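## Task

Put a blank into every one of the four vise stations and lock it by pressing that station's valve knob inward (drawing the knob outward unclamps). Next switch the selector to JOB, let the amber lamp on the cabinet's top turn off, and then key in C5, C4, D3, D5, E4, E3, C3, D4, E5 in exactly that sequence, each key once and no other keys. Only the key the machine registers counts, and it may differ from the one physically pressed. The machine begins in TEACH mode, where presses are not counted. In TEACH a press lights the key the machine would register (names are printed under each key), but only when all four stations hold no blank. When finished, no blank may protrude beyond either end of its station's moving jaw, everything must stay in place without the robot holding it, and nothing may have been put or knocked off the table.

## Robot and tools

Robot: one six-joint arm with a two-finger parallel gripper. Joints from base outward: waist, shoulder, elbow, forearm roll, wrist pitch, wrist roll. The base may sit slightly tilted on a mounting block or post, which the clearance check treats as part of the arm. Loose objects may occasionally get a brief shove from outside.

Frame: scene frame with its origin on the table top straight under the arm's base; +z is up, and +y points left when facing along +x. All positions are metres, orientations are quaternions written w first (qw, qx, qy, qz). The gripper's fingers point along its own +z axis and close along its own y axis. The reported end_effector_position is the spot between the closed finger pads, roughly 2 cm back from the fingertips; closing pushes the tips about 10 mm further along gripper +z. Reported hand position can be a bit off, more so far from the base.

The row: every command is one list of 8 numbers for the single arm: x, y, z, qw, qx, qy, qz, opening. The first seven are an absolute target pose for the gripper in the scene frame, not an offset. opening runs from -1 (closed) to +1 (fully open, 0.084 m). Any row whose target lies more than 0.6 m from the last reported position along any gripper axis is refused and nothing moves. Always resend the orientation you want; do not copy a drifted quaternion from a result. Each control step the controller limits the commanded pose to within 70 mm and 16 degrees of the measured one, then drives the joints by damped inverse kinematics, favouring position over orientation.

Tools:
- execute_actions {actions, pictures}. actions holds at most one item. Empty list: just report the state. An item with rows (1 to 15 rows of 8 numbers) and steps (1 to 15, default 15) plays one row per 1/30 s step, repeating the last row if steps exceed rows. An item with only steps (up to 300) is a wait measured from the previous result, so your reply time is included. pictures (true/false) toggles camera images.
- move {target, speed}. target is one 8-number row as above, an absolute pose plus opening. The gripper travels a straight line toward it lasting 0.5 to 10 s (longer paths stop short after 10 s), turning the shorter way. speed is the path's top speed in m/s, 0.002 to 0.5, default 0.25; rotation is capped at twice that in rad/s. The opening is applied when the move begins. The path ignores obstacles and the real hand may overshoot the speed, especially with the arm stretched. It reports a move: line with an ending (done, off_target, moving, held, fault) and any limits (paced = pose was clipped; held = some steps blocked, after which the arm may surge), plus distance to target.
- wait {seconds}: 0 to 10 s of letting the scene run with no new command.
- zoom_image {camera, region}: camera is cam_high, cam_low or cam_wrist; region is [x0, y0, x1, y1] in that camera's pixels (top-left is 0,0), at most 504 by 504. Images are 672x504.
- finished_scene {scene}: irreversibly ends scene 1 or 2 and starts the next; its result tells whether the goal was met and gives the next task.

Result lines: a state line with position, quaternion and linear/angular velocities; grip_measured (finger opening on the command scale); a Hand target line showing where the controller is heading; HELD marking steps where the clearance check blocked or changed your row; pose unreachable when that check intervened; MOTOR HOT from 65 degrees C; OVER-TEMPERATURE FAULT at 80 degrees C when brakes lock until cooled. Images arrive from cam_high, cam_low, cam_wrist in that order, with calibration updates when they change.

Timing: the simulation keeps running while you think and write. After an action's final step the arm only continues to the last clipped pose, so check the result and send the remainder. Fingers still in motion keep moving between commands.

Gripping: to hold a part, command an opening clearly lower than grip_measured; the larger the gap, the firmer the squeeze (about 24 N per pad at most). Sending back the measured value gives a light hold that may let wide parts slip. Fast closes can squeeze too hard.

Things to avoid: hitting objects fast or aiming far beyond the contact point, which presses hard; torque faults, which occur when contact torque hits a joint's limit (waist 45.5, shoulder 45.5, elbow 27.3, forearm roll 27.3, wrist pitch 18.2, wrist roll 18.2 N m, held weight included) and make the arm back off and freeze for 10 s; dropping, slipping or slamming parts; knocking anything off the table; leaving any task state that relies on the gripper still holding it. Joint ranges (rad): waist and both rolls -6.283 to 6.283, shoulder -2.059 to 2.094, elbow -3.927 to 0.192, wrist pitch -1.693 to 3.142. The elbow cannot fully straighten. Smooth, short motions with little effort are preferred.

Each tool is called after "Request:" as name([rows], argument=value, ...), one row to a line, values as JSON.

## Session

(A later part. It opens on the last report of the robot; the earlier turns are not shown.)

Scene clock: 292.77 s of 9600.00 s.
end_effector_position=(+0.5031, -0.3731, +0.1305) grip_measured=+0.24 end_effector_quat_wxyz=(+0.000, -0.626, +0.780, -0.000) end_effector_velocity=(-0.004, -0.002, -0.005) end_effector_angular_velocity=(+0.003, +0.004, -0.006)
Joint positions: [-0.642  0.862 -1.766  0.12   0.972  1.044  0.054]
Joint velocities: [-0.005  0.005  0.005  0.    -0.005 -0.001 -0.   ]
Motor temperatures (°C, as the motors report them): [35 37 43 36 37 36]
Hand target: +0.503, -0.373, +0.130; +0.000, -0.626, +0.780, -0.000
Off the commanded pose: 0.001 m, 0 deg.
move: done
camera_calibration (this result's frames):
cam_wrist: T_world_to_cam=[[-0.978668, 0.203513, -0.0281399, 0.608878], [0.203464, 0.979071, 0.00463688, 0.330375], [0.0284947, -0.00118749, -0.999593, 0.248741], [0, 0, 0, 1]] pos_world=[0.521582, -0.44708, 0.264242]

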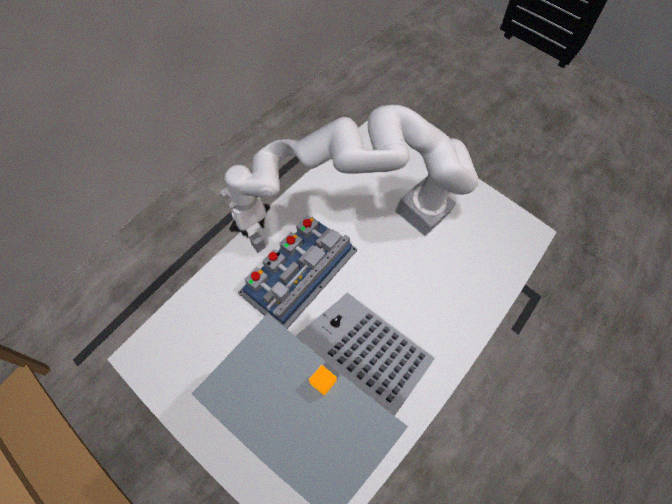

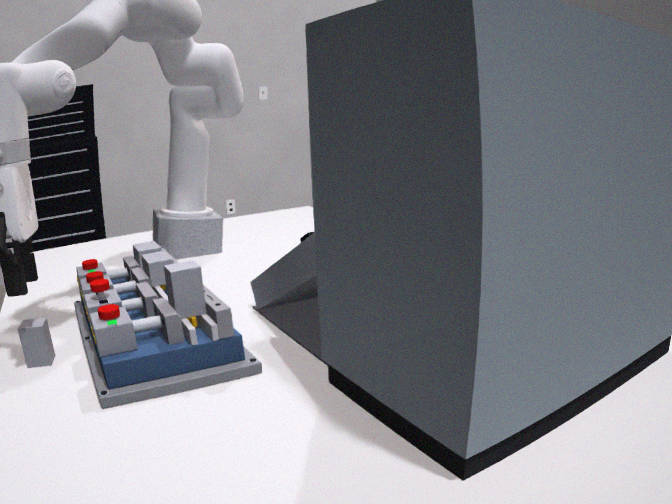

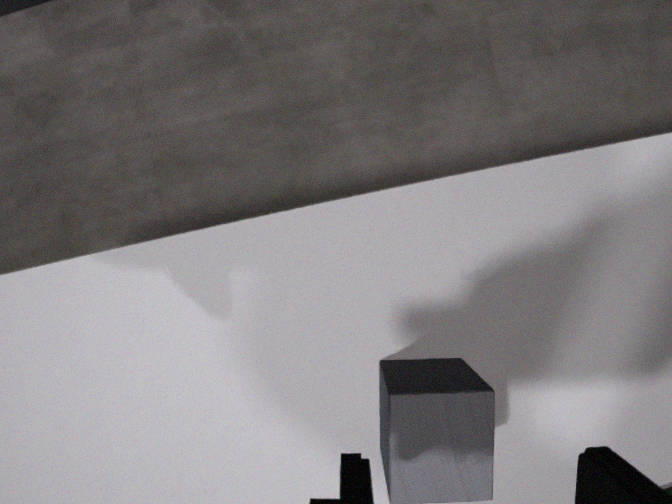

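Request:
move(target=[0.503,-0.374,0.045,0,0.626,-0.78,0,0.4], speed=0.08)

Request:
move(target=[0.503,-0.374,0.045,0,0.626,-0.78,0,-0.6], speed=0.08)

Request:
move(target=[0.503,-0.36,0.21,0,0.626,-0.78,0,-0.6], speed=0.15)

Request:
move(target=[0.5255,-0.163,0.21,0,0.707,-0.707,0,-0.6], speed=0.2)

Request:
move(target=[0.5255,-0.163,0.15,0,0.707,-0.707,0,-0.6], speed=0.05)

Request:
zoom_image(camera="cam_low", region=[100, 180, 280, 360])

Scene clock: 297.67 s of 9600.00 s.
end_effector_position=(+0.5031, -0.3741, +0.0459) grip_measured=+0.39 end_effector_quat_wxyz=(+0.000, -0.626, +0.780, -0.001) end_effector_velocity=(-0.002, +0.001, -0.005) end_effector_angular_velocity=(+0.005, +0.006, +0.000)
Joint positions: [-0.627  1.019 -1.783  0.135  0.831  1.036  0.061]
Joint velocities: [ 0.001  0.007 -0.001  0.     0.001 -0.    -0.   ]
Motor temperatures (°C, as the motors report them): [35 37 43 36 37 36]
Hand target: +0.503, -0.374, +0.045; -0.000, -0.626, +0.780, -0.000
Off the commanded pose: 0.001 m, 0 deg.
After step 90, 0.43 s passed at rest.
move: done
camera_calibration (this result's frames):
cam_wrist: T_world_to_cam=[[-0.978538, 0.204124, -0.0282156, 0.606947], [0.20409, 0.978943, 0.00410802, 0.331382], [0.02846, -0.00173867, -0.999593, 0.163953], [0, 0, 0, 1]] pos_world=[0.521623, -0.448012, 0.17965]

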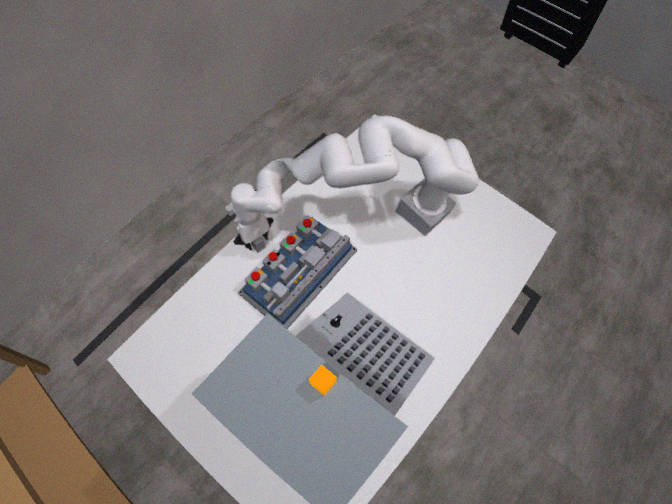

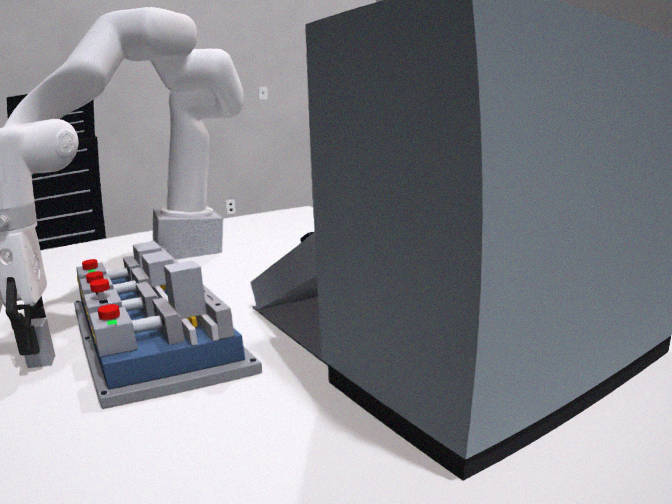

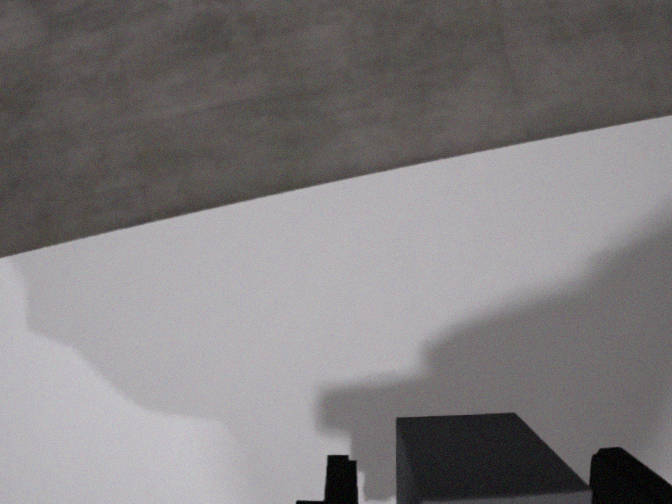

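Scene clock: 298.37 s of 9600.00 s.
end_effector_position=(+0.5032, -0.3742, +0.0456) grip_measured=-0.19 end_effector_quat_wxyz=(+0.000, -0.626, +0.780, -0.000) end_effector_velocity=(-0.000, +0.000, -0.000) end_effector_angular_velocity=(+0.000, +0.000, +0.001)
Joint positions: [-0.627  1.02  -1.784  0.135  0.831  1.036  0.036]
Joint velocities: [ 0.     0.    -0.     0.    -0.    -0.001  0.   ]
Motor temperatures (°C, as the motors report them): [35 37 43 36 37 36]
Hand target: +0.503, -0.374, +0.045; -0.000, -0.626, +0.780, +0.000
Off the commanded pose: 0.001 m, 0 deg.
move: done
camera_calibration (this result's frames):
cam_wrist: T_world_to_cam=[[-0.978561, 0.204041, -0.0280244, 0.607014], [0.203998, 0.978961, 0.00442822, 0.331469], [0.0283383, -0.00138363, -0.999597, 0.163822], [0, 0, 0, 1]] pos_world=[0.521739, -0.448125, 0.179299]

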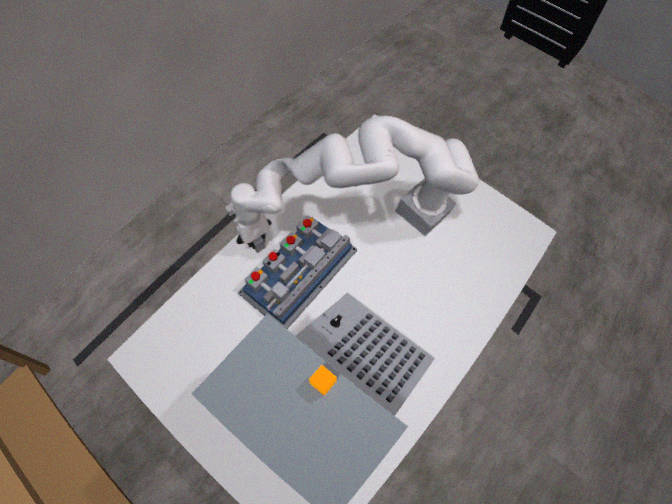

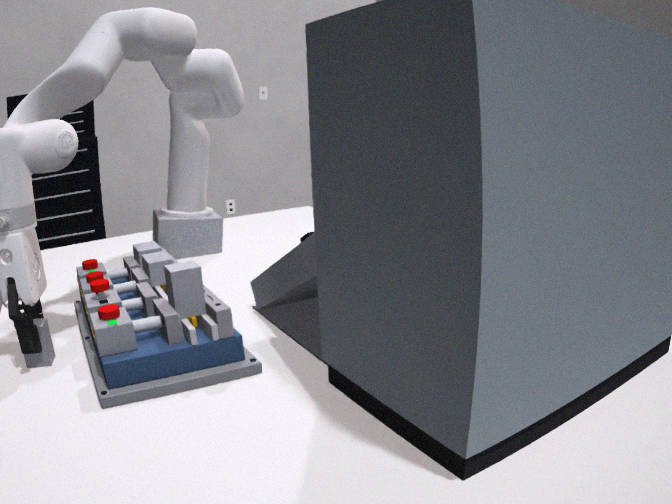

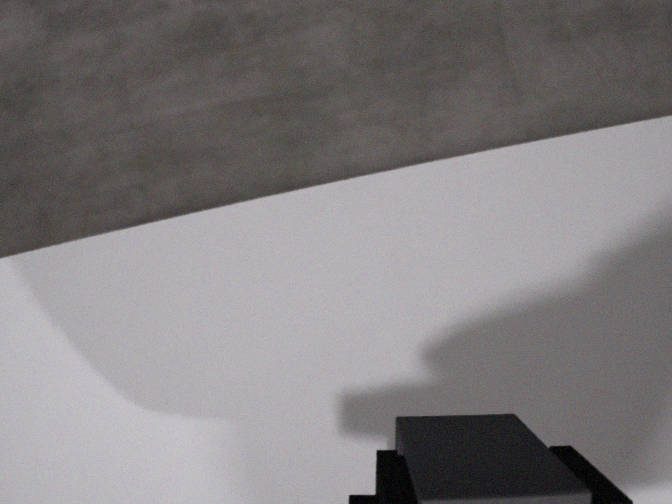

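Scene clock: 299.93 s of 9600.00 s.
end_effector_position=(+0.5030, -0.3600, +0.2087) grip_measured=-0.19 end_effector_quat_wxyz=(-0.000, -0.626, +0.780, +0.001) end_effector_velocity=(+0.003, -0.001, +0.010) end_effector_angular_velocity=(-0.009, -0.011, +0.002)
Joint positions: [-0.641  0.73  -1.781  0.11   1.119  1.065  0.036]
Joint velocities: [-0.    -0.01  -0.01  -0.     0.006 -0.    -0.   ]
Motor temperatures (°C, as the motors report them): [35 37 43 36 37 36]
Hand target: +0.503, -0.360, +0.210; +0.000, -0.626, +0.780, +0.000
Off the commanded pose: 0.001 m, 0 deg.
move: done
camera_calibration (this result's frames):
cam_wrist: T_world_to_cam=[[-0.97865, 0.203902, -0.0258553, 0.608023], [0.203817, 0.978991, 0.00589703, 0.316694], [0.0265145, 0.000501375, -0.999648, 0.328491], [0, 0, 0, 1]] pos_world=[0.521784, -0.434182, 0.342229]

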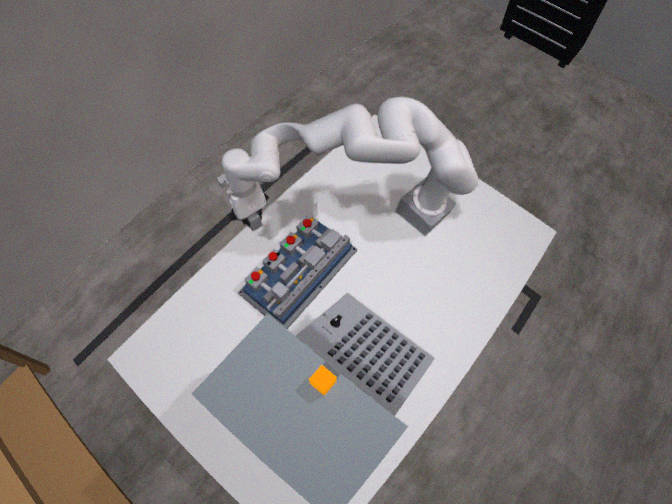

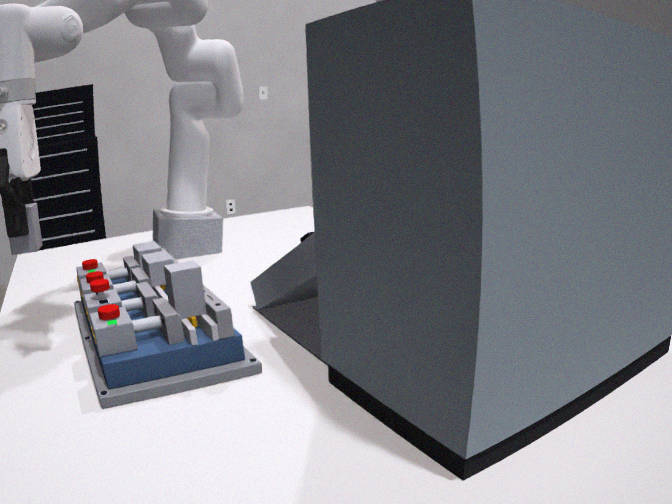

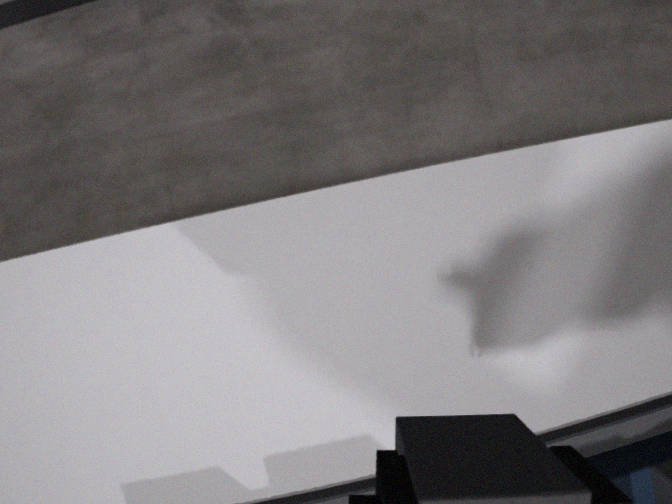

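Scene clock: 301.50 s of 9600.00 s.
end_effector_position=(+0.5256, -0.1637, +0.2101) grip_measured=-0.19 end_effector_quat_wxyz=(+0.000, +0.707, -0.707, -0.000) end_effector_velocity=(+0.001, +0.003, +0.001) end_effector_angular_velocity=(-0.001, -0.002, +0.004)
Joint positions: [-0.335  0.419 -1.349  0.137  0.967  1.125  0.036]
Joint velocities: [ 0.005 -0.004  0.003  0.    -0.001  0.001 -0.   ]
Motor temperatures (°C, as the motors report them): [35 37 43 36 37 36]
Hand target: +0.526, -0.163, +0.210; +0.000, +0.707, -0.707, -0.000
Off the commanded pose: 0.001 m, 0 deg.
move: done
camera_calibration (this result's frames):
cam_wrist: T_world_to_cam=[[-0.999581, -0.0117138, -0.0264527, 0.565995], [-0.0118326, 0.999921, 0.00433833, 0.237001], [0.0263998, 0.00464952, -0.999641, 0.329907], [0, 0, 0, 1]] pos_world=[0.559853, -0.231886, 0.343732]

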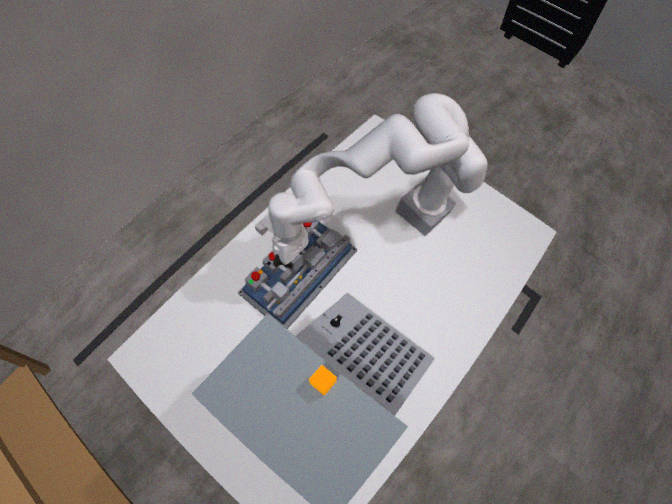

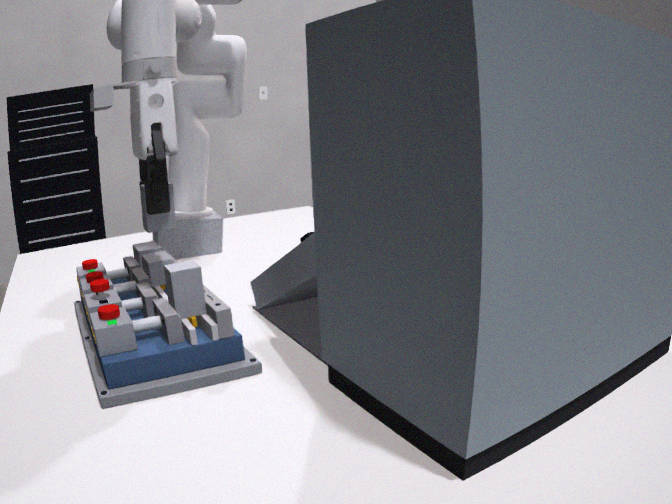

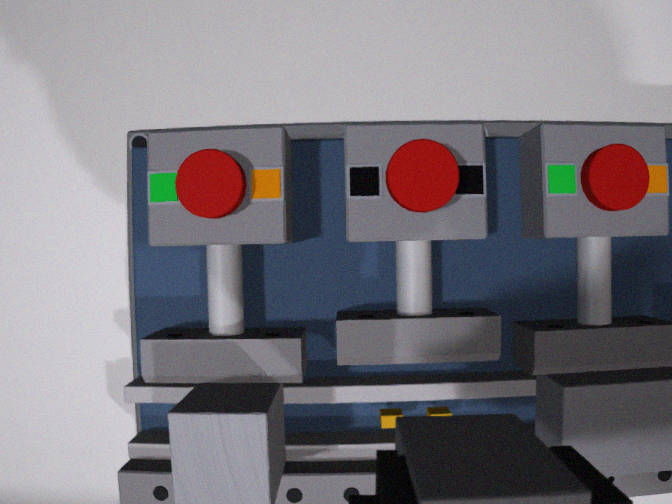

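Scene clock: 303.03 s of 9600.00 s.
end_effector_position=(+0.5255, -0.1630, +0.1506) grip_measured=-0.19 end_effector_quat_wxyz=(-0.000, +0.707, -0.707, +0.000) end_effector_velocity=(+0.002, -0.000, -0.001) end_effector_angular_velocity=(-0.002, -0.005, +0.000)
Joint positions: [-0.319  0.508 -1.299  0.155  0.826  1.113  0.036]
Joint velocities: [ 0.001  0.003 -0.001  0.001 -0.007 -0.    -0.   ]
Motor temperatures (°C, as the motors report them): [35 37 43 36 37 36]
Hand target: +0.525, -0.163, +0.150; +0.000, +0.707, -0.707, +0.000
Off the commanded pose: 0.001 m, 0 deg.
move: done
camera_calibration (this result's frames):
cam_wrist: T_world_to_cam=[[-0.999538, -0.0124885, -0.027705, 0.564335], [-0.0126152, 0.999911, 0.00440568, 0.237003], [0.0276475, 0.00475315, -0.999606, 0.269868], [0, 0, 0, 1]] pos_world=[0.559603, -0.231217, 0.284353]

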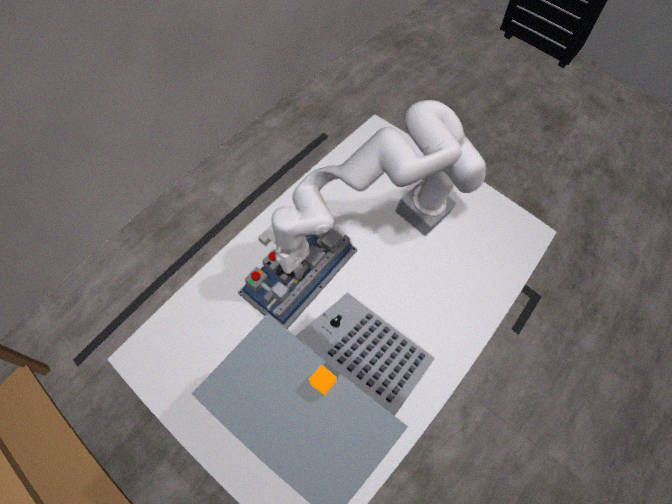

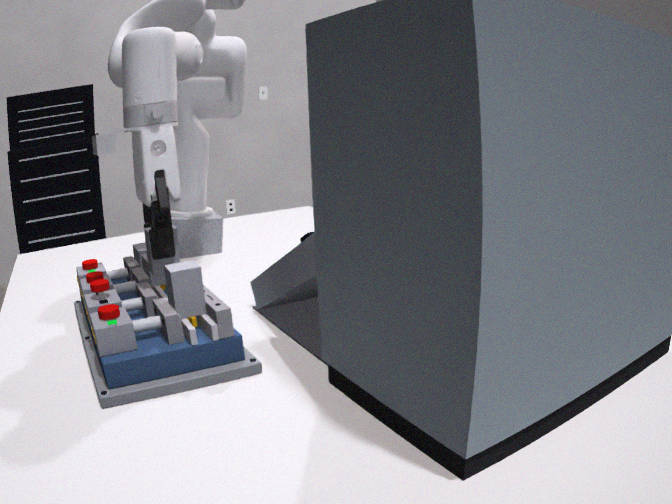

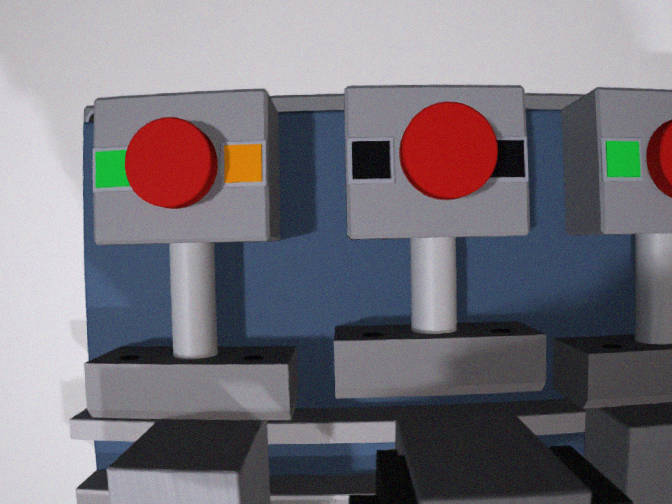

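Region (100, 180, 280, 360) of cam_low's 672x504 image, scaled by 2.800, with more detail than that image has.

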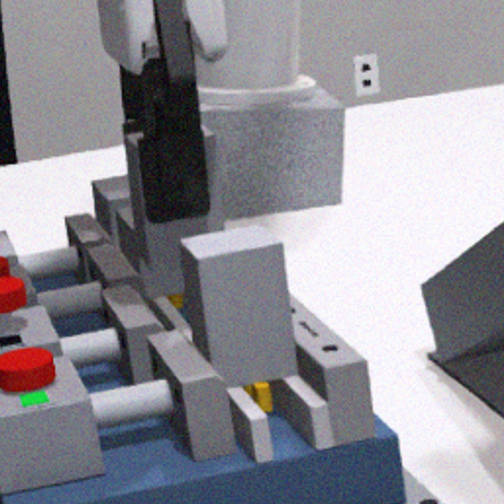

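Request:
move(target=[0.5255,-0.160,0.135,0,0.707,-0.707,0,-0.6], speed=0.015)

Request:
move(target=[0.5255,-0.160,0.122,0,0.707,-0.707,0,-0.6], speed=0.008)

Scene clock: 305.70 s of 9600.00 s.
end_effector_position=(+0.5254, -0.1600, +0.1352) grip_measured=-0.19 end_effector_quat_wxyz=(+0.000, +0.707, -0.707, -0.000) end_effector_velocity=(+0.002, -0.000, +0.000) end_effector_angular_velocity=(-0.002, -0.005, +0.001)
Joint positions: [-0.31   0.533 -1.288  0.161  0.791  1.114  0.036]
Joint velocities: [ 0.001  0.001 -0.001  0.001 -0.006 -0.    -0.   ]
Motor temperatures (°C, as the motors report them): [35 37 43 36 37 36]
Hand target: +0.525, -0.160, +0.135; +0.000, +0.707, -0.707, +0.000
Off the commanded pose: 0.000 m, 0 deg.
move: done
camera_calibration (this result's frames):
cam_wrist: T_world_to_cam=[[-0.999552, -0.0125583, -0.0271676, 0.563809], [-0.0126924, 0.999908, 0.00477086, 0.234053], [0.0271052, 0.00511355, -0.99962, 0.254756], [0, 0, 0, 1]] pos_world=[0.559622, -0.228253, 0.26886]

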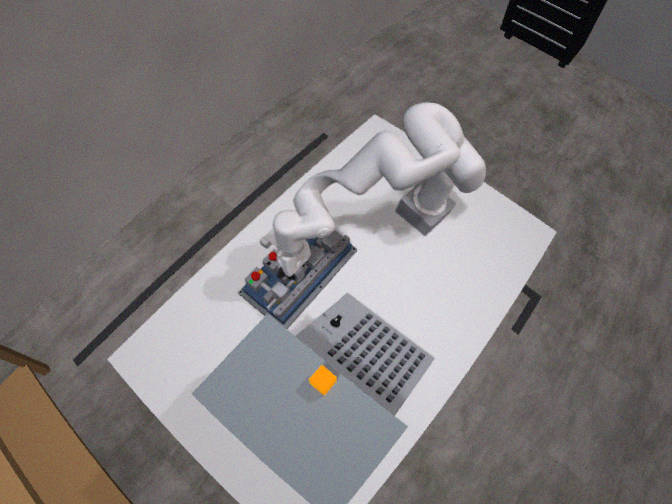

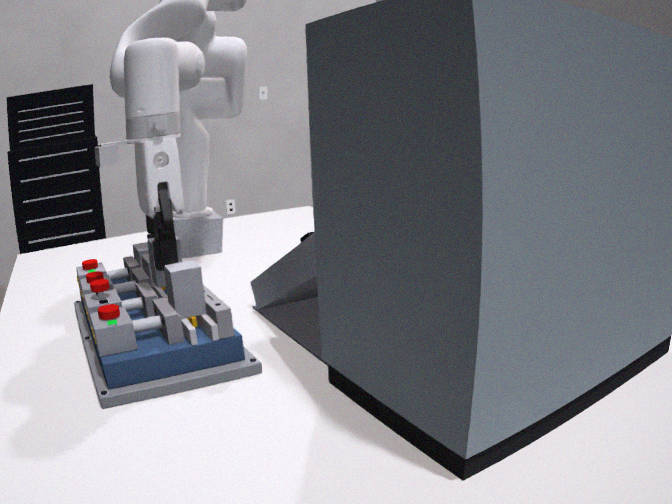

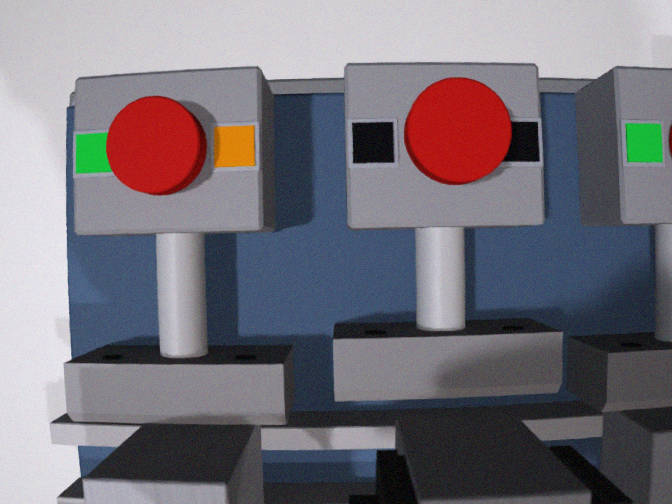

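Scene clock: 307.57 s of 9600.00 s.
end_effector_position=(+0.5254, -0.1600, +0.1221) grip_measured=-0.19 end_effector_quat_wxyz=(+0.000, +0.707, -0.707, -0.000) end_effector_velocity=(+0.001, -0.000, -0.000) end_effector_angular_velocity=(-0.001, -0.003, -0.000)
Joint positions: [-0.306  0.557 -1.284  0.166  0.762  1.111  0.036]
Joint velocities: [ 0.     0.002 -0.001  0.001 -0.005 -0.     0.   ]
Motor temperatures (°C, as the motors report them): [35 37 43 36 37 36]
Hand target: +0.525, -0.160, +0.122; +0.000, +0.707, -0.707, +0.000
Off the commanded pose: 0.000 m, 0 deg.
move: done
camera_calibration (this result's frames):
cam_wrist: T_world_to_cam=[[-0.999553, -0.0125614, -0.0271253, 0.563432], [-0.0126964, 0.999908, 0.00481249, 0.234065], [0.0270623, 0.00515474, -0.99962, 0.241714], [0, 0, 0, 1]] pos_world=[0.559611, -0.228212, 0.255779]

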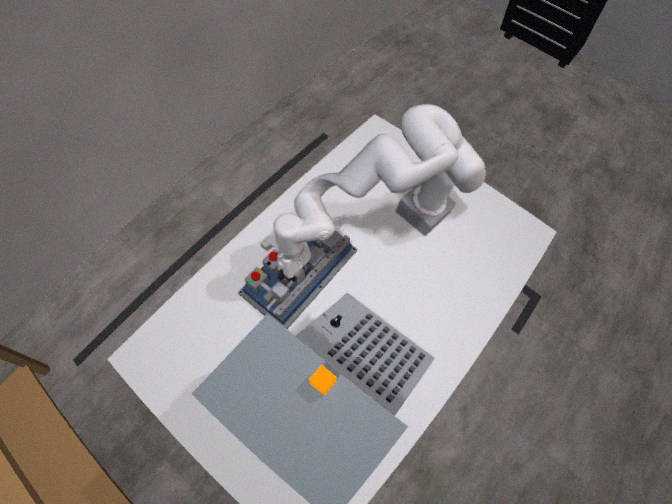

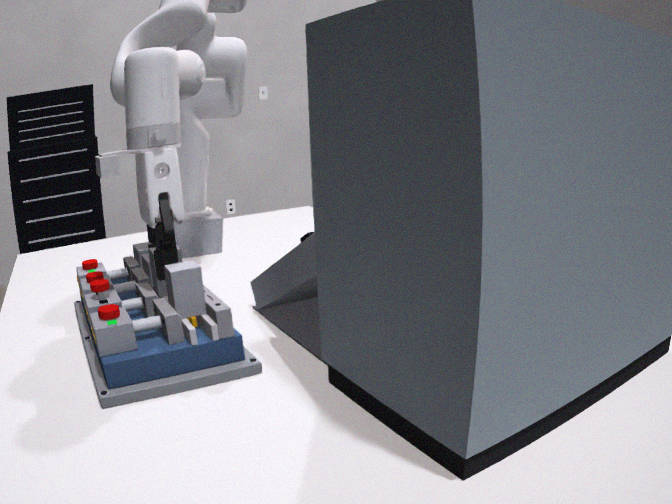

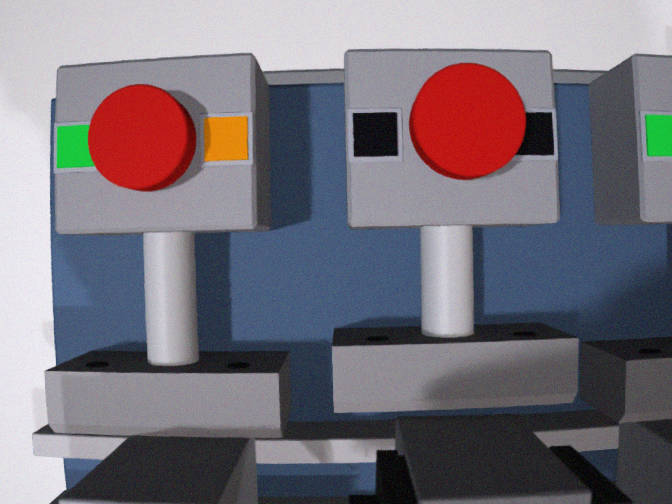

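No contact yet; continue.

Request:
move(target=[0.5255,-0.160,0.114,0,0.707,-0.707,0,-0.6], speed=0.006)

Scene clock: 309.67 s of 9600.00 s.
end_effector_position=(+0.5261, -0.1602, +0.1151) grip_measured=-0.19 end_effector_quat_wxyz=(-0.000, +0.707, -0.707, +0.001) end_effector_velocity=(-0.000, +0.000, -0.001) end_effector_angular_velocity=(+0.000, +0.001, +0.000)
Joint positions: [-0.304  0.572 -1.284  0.169  0.745  1.109  0.036]
Joint velocities: [ 0.     0.001  0.     0.    -0.    -0.     0.   ]
Motor temperatures (°C, as the motors report them): [35 37 43 36 37 36]
Hand target: +0.525, -0.160, +0.114; +0.000, +0.707, -0.707, +0.000
Off the commanded pose: 0.001 m, 0 deg.
move: done
camera_calibration (this result's frames):
cam_wrist: T_world_to_cam=[[-0.999495, -0.0127419, -0.029123, 0.564117], [-0.012867, 0.999909, 0.00411254, 0.234472], [0.0290679, 0.00448519, -0.999567, 0.23353], [0, 0, 0, 1]] pos_world=[0.56006, -0.22831, 0.248893]

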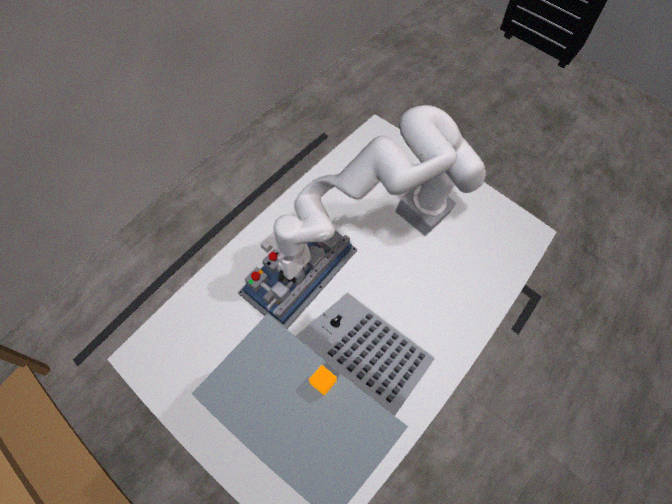

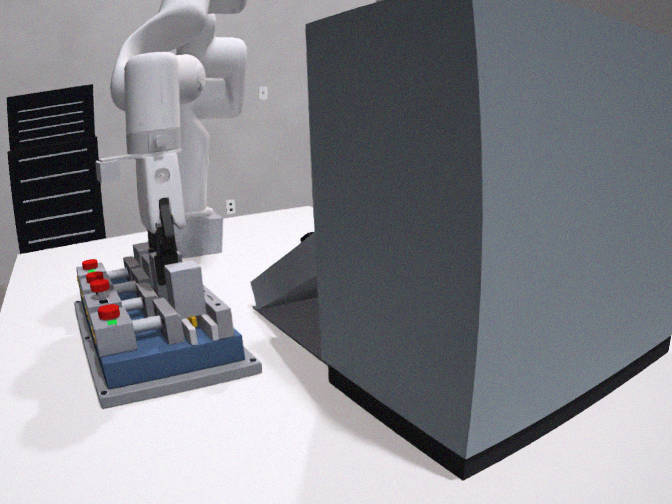

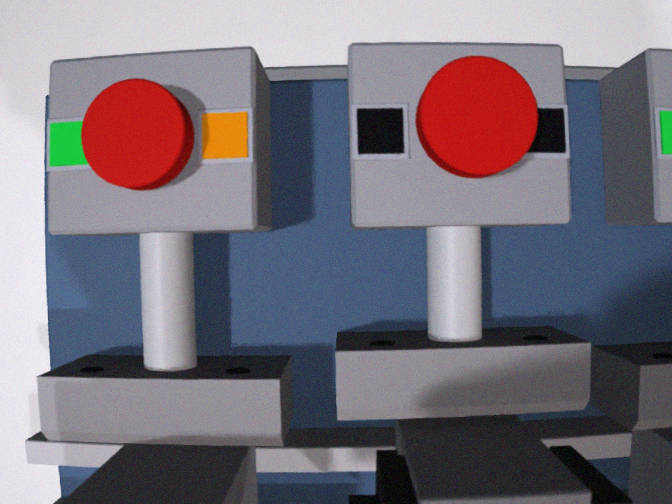

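Contact at ~.115. Release gently.

Request:
move(target=[0.5255,-0.160,0.1165,0,0.707,-0.707,0,-0.1], speed=0.006)

Request:
move(target=[0.5255,-0.160,0.118,0,0.707,-0.707,0,0.15], speed=0.006)

Request:
move(target=[0.5255,-0.160,0.2,0,0.707,-0.707,0,0.15], speed=0.08)

Scene clock: 311.70 s of 9600.00 s.
end_effector_position=(+0.5253, -0.1599, +0.1161) grip_measured=-0.11 end_effector_quat_wxyz=(+0.000, +0.707, -0.707, -0.000) end_effector_velocity=(+0.001, -0.000, +0.002) end_effector_angular_velocity=(-0.001, -0.004, -0.000)
Joint positions: [-0.304  0.569 -1.283  0.168  0.75   1.11   0.039]
Joint velocities: [-0.    -0.003 -0.001 -0.     0.001  0.001  0.   ]
Motor temperatures (°C, as the motors report them): [35 37 43 36 37 36]
Hand target: +0.526, -0.160, +0.116; -0.000, +0.707, -0.707, +0.000
Off the commanded pose: 0.000 m, 0 deg.
move: done
camera_calibration (this result's frames):
cam_wrist: T_world_to_cam=[[-0.999565, -0.0125505, -0.0266704, 0.563101], [-0.0126891, 0.999907, 0.00503579, 0.234017], [0.0266047, 0.00537203, -0.999632, 0.236037], [0, 0, 0, 1]] pos_world=[0.559546, -0.228196, 0.249789]

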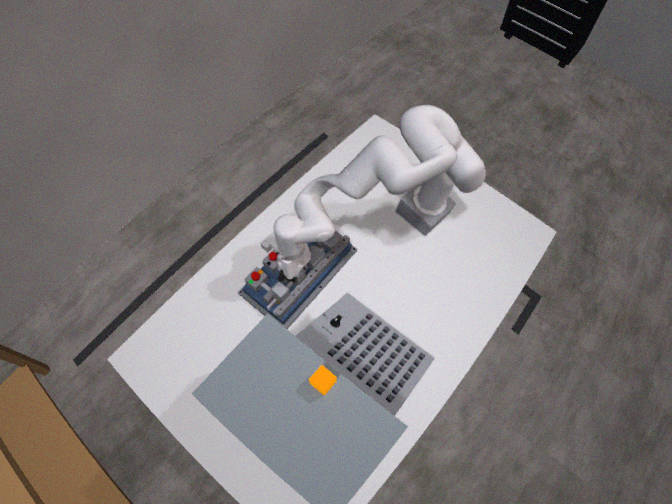

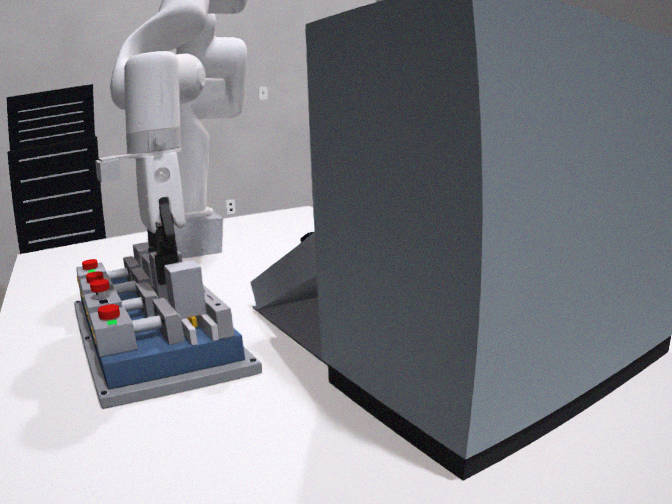

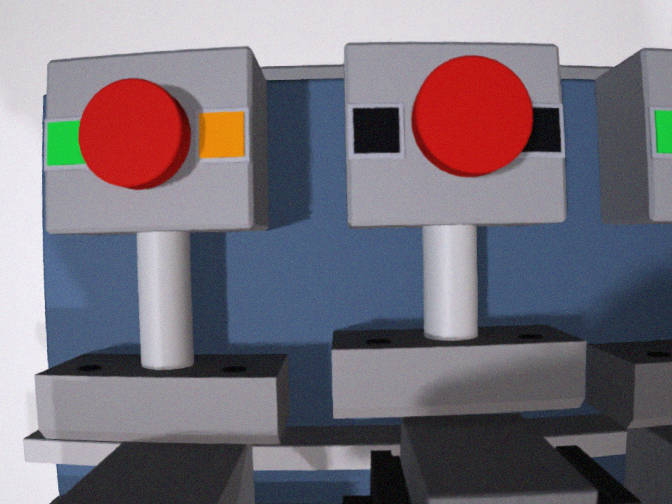

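Scene clock: 312.40 s of 9600.00 s.
end_effector_position=(+0.5255, -0.1600, +0.1180) grip_measured=+0.14 end_effector_quat_wxyz=(-0.000, +0.707, -0.707, +0.000) end_effector_velocity=(-0.001, +0.000, +0.000) end_effector_angular_velocity=(+0.001, +0.002, +0.000)
Joint positions: [-0.305  0.566 -1.284  0.168  0.754  1.11   0.05 ]
Joint velocities: [-0.    -0.001  0.    -0.     0.003 -0.    -0.   ]
Motor temperatures (°C, as the motors report them): [35 37 43 36 37 36]
Hand target: +0.526, -0.160, +0.118; -0.000, +0.707, -0.707, -0.000
Off the commanded pose: 0.000 m, 0 deg.
move: done
camera_calibration (this result's frames):
cam_wrist: T_world_to_cam=[[-0.999548, -0.0126089, -0.0273005, 0.56342], [-0.0127447, 0.999907, 0.00480645, 0.234123], [0.0272374, 0.00515221, -0.999616, 0.237469], [0, 0, 0, 1]] pos_world=[0.559681, -0.228221, 0.251634]

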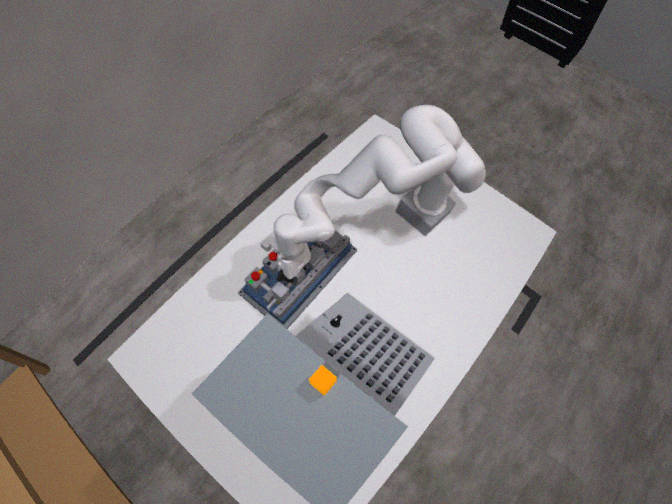

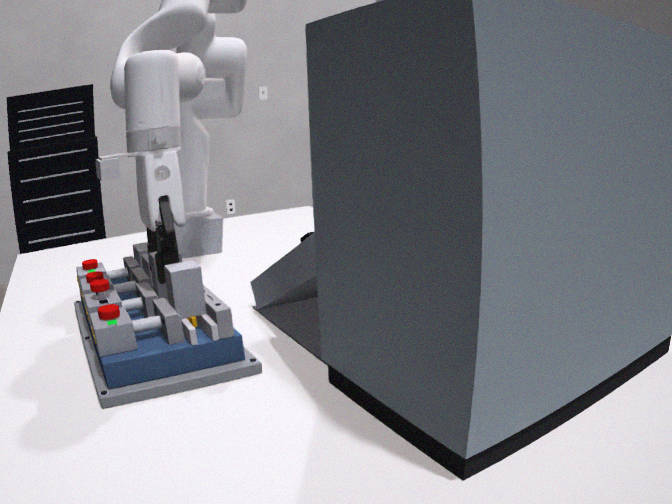

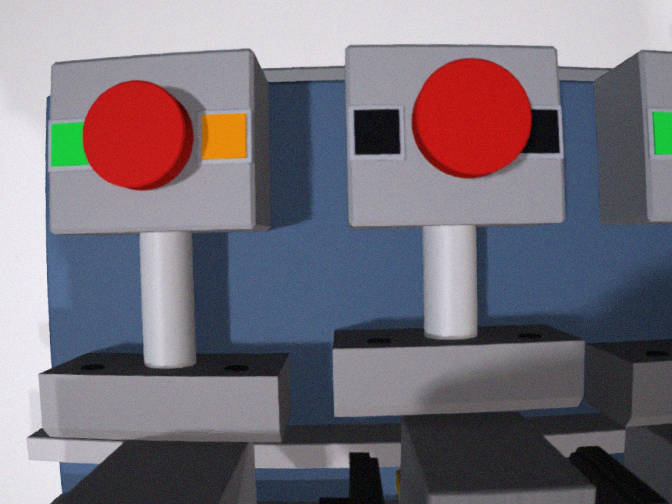

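Scene clock: 313.80 s of 9600.00 s.
end_effector_position=(+0.5255, -0.1599, +0.1991) grip_measured=+0.14 end_effector_quat_wxyz=(+0.000, +0.707, -0.707, -0.000) end_effector_velocity=(+0.001, -0.000, +0.004) end_effector_angular_velocity=(-0.001, -0.001, +0.000)
Joint positions: [-0.327  0.429 -1.331  0.142  0.939  1.127  0.05 ]
Joint velocities: [-0.001 -0.004 -0.004 -0.001  0.007  0.     0.   ]
Motor temperatures (°C, as the motors report them): [35 37 43 36 37 36]
Hand target: +0.526, -0.160, +0.200; -0.000, +0.707, -0.707, -0.000
Off the commanded pose: 0.001 m, 0 deg.
move: done
camera_calibration (this result's frames):
cam_wrist: T_world_to_cam=[[-0.999568, -0.0127094, -0.026498, 0.565423], [-0.0128575, 0.999903, 0.00542412, 0.233599], [0.0264265, 0.00576247, -0.999634, 0.319122], [0, 0, 0, 1]] pos_world=[0.559749, -0.228229, 0.332721]

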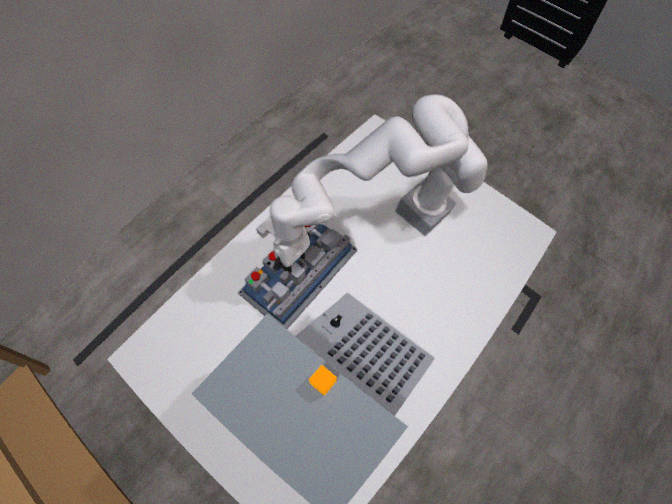

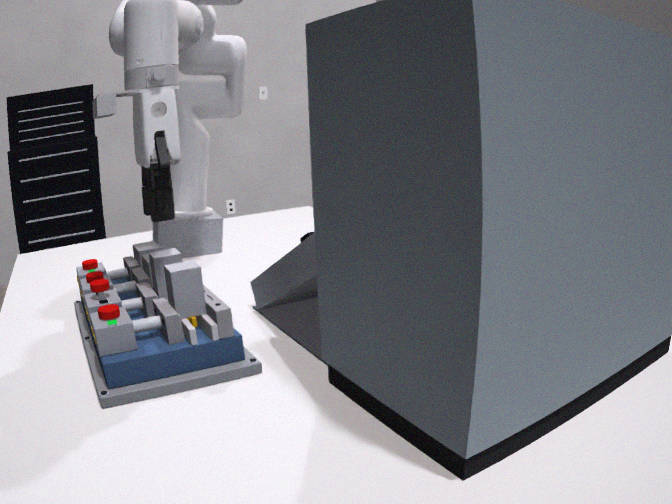

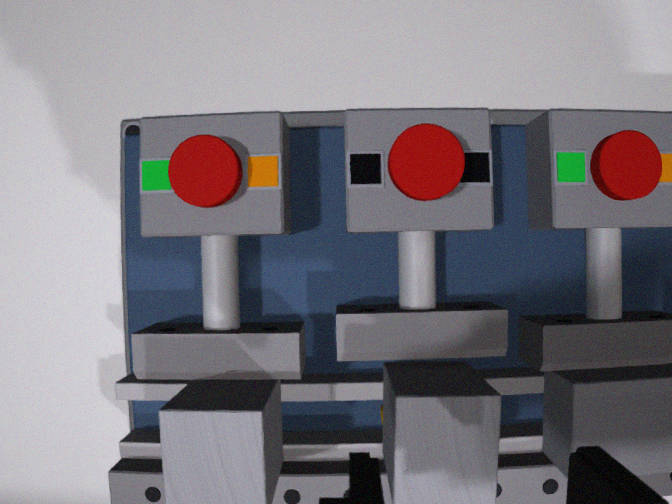

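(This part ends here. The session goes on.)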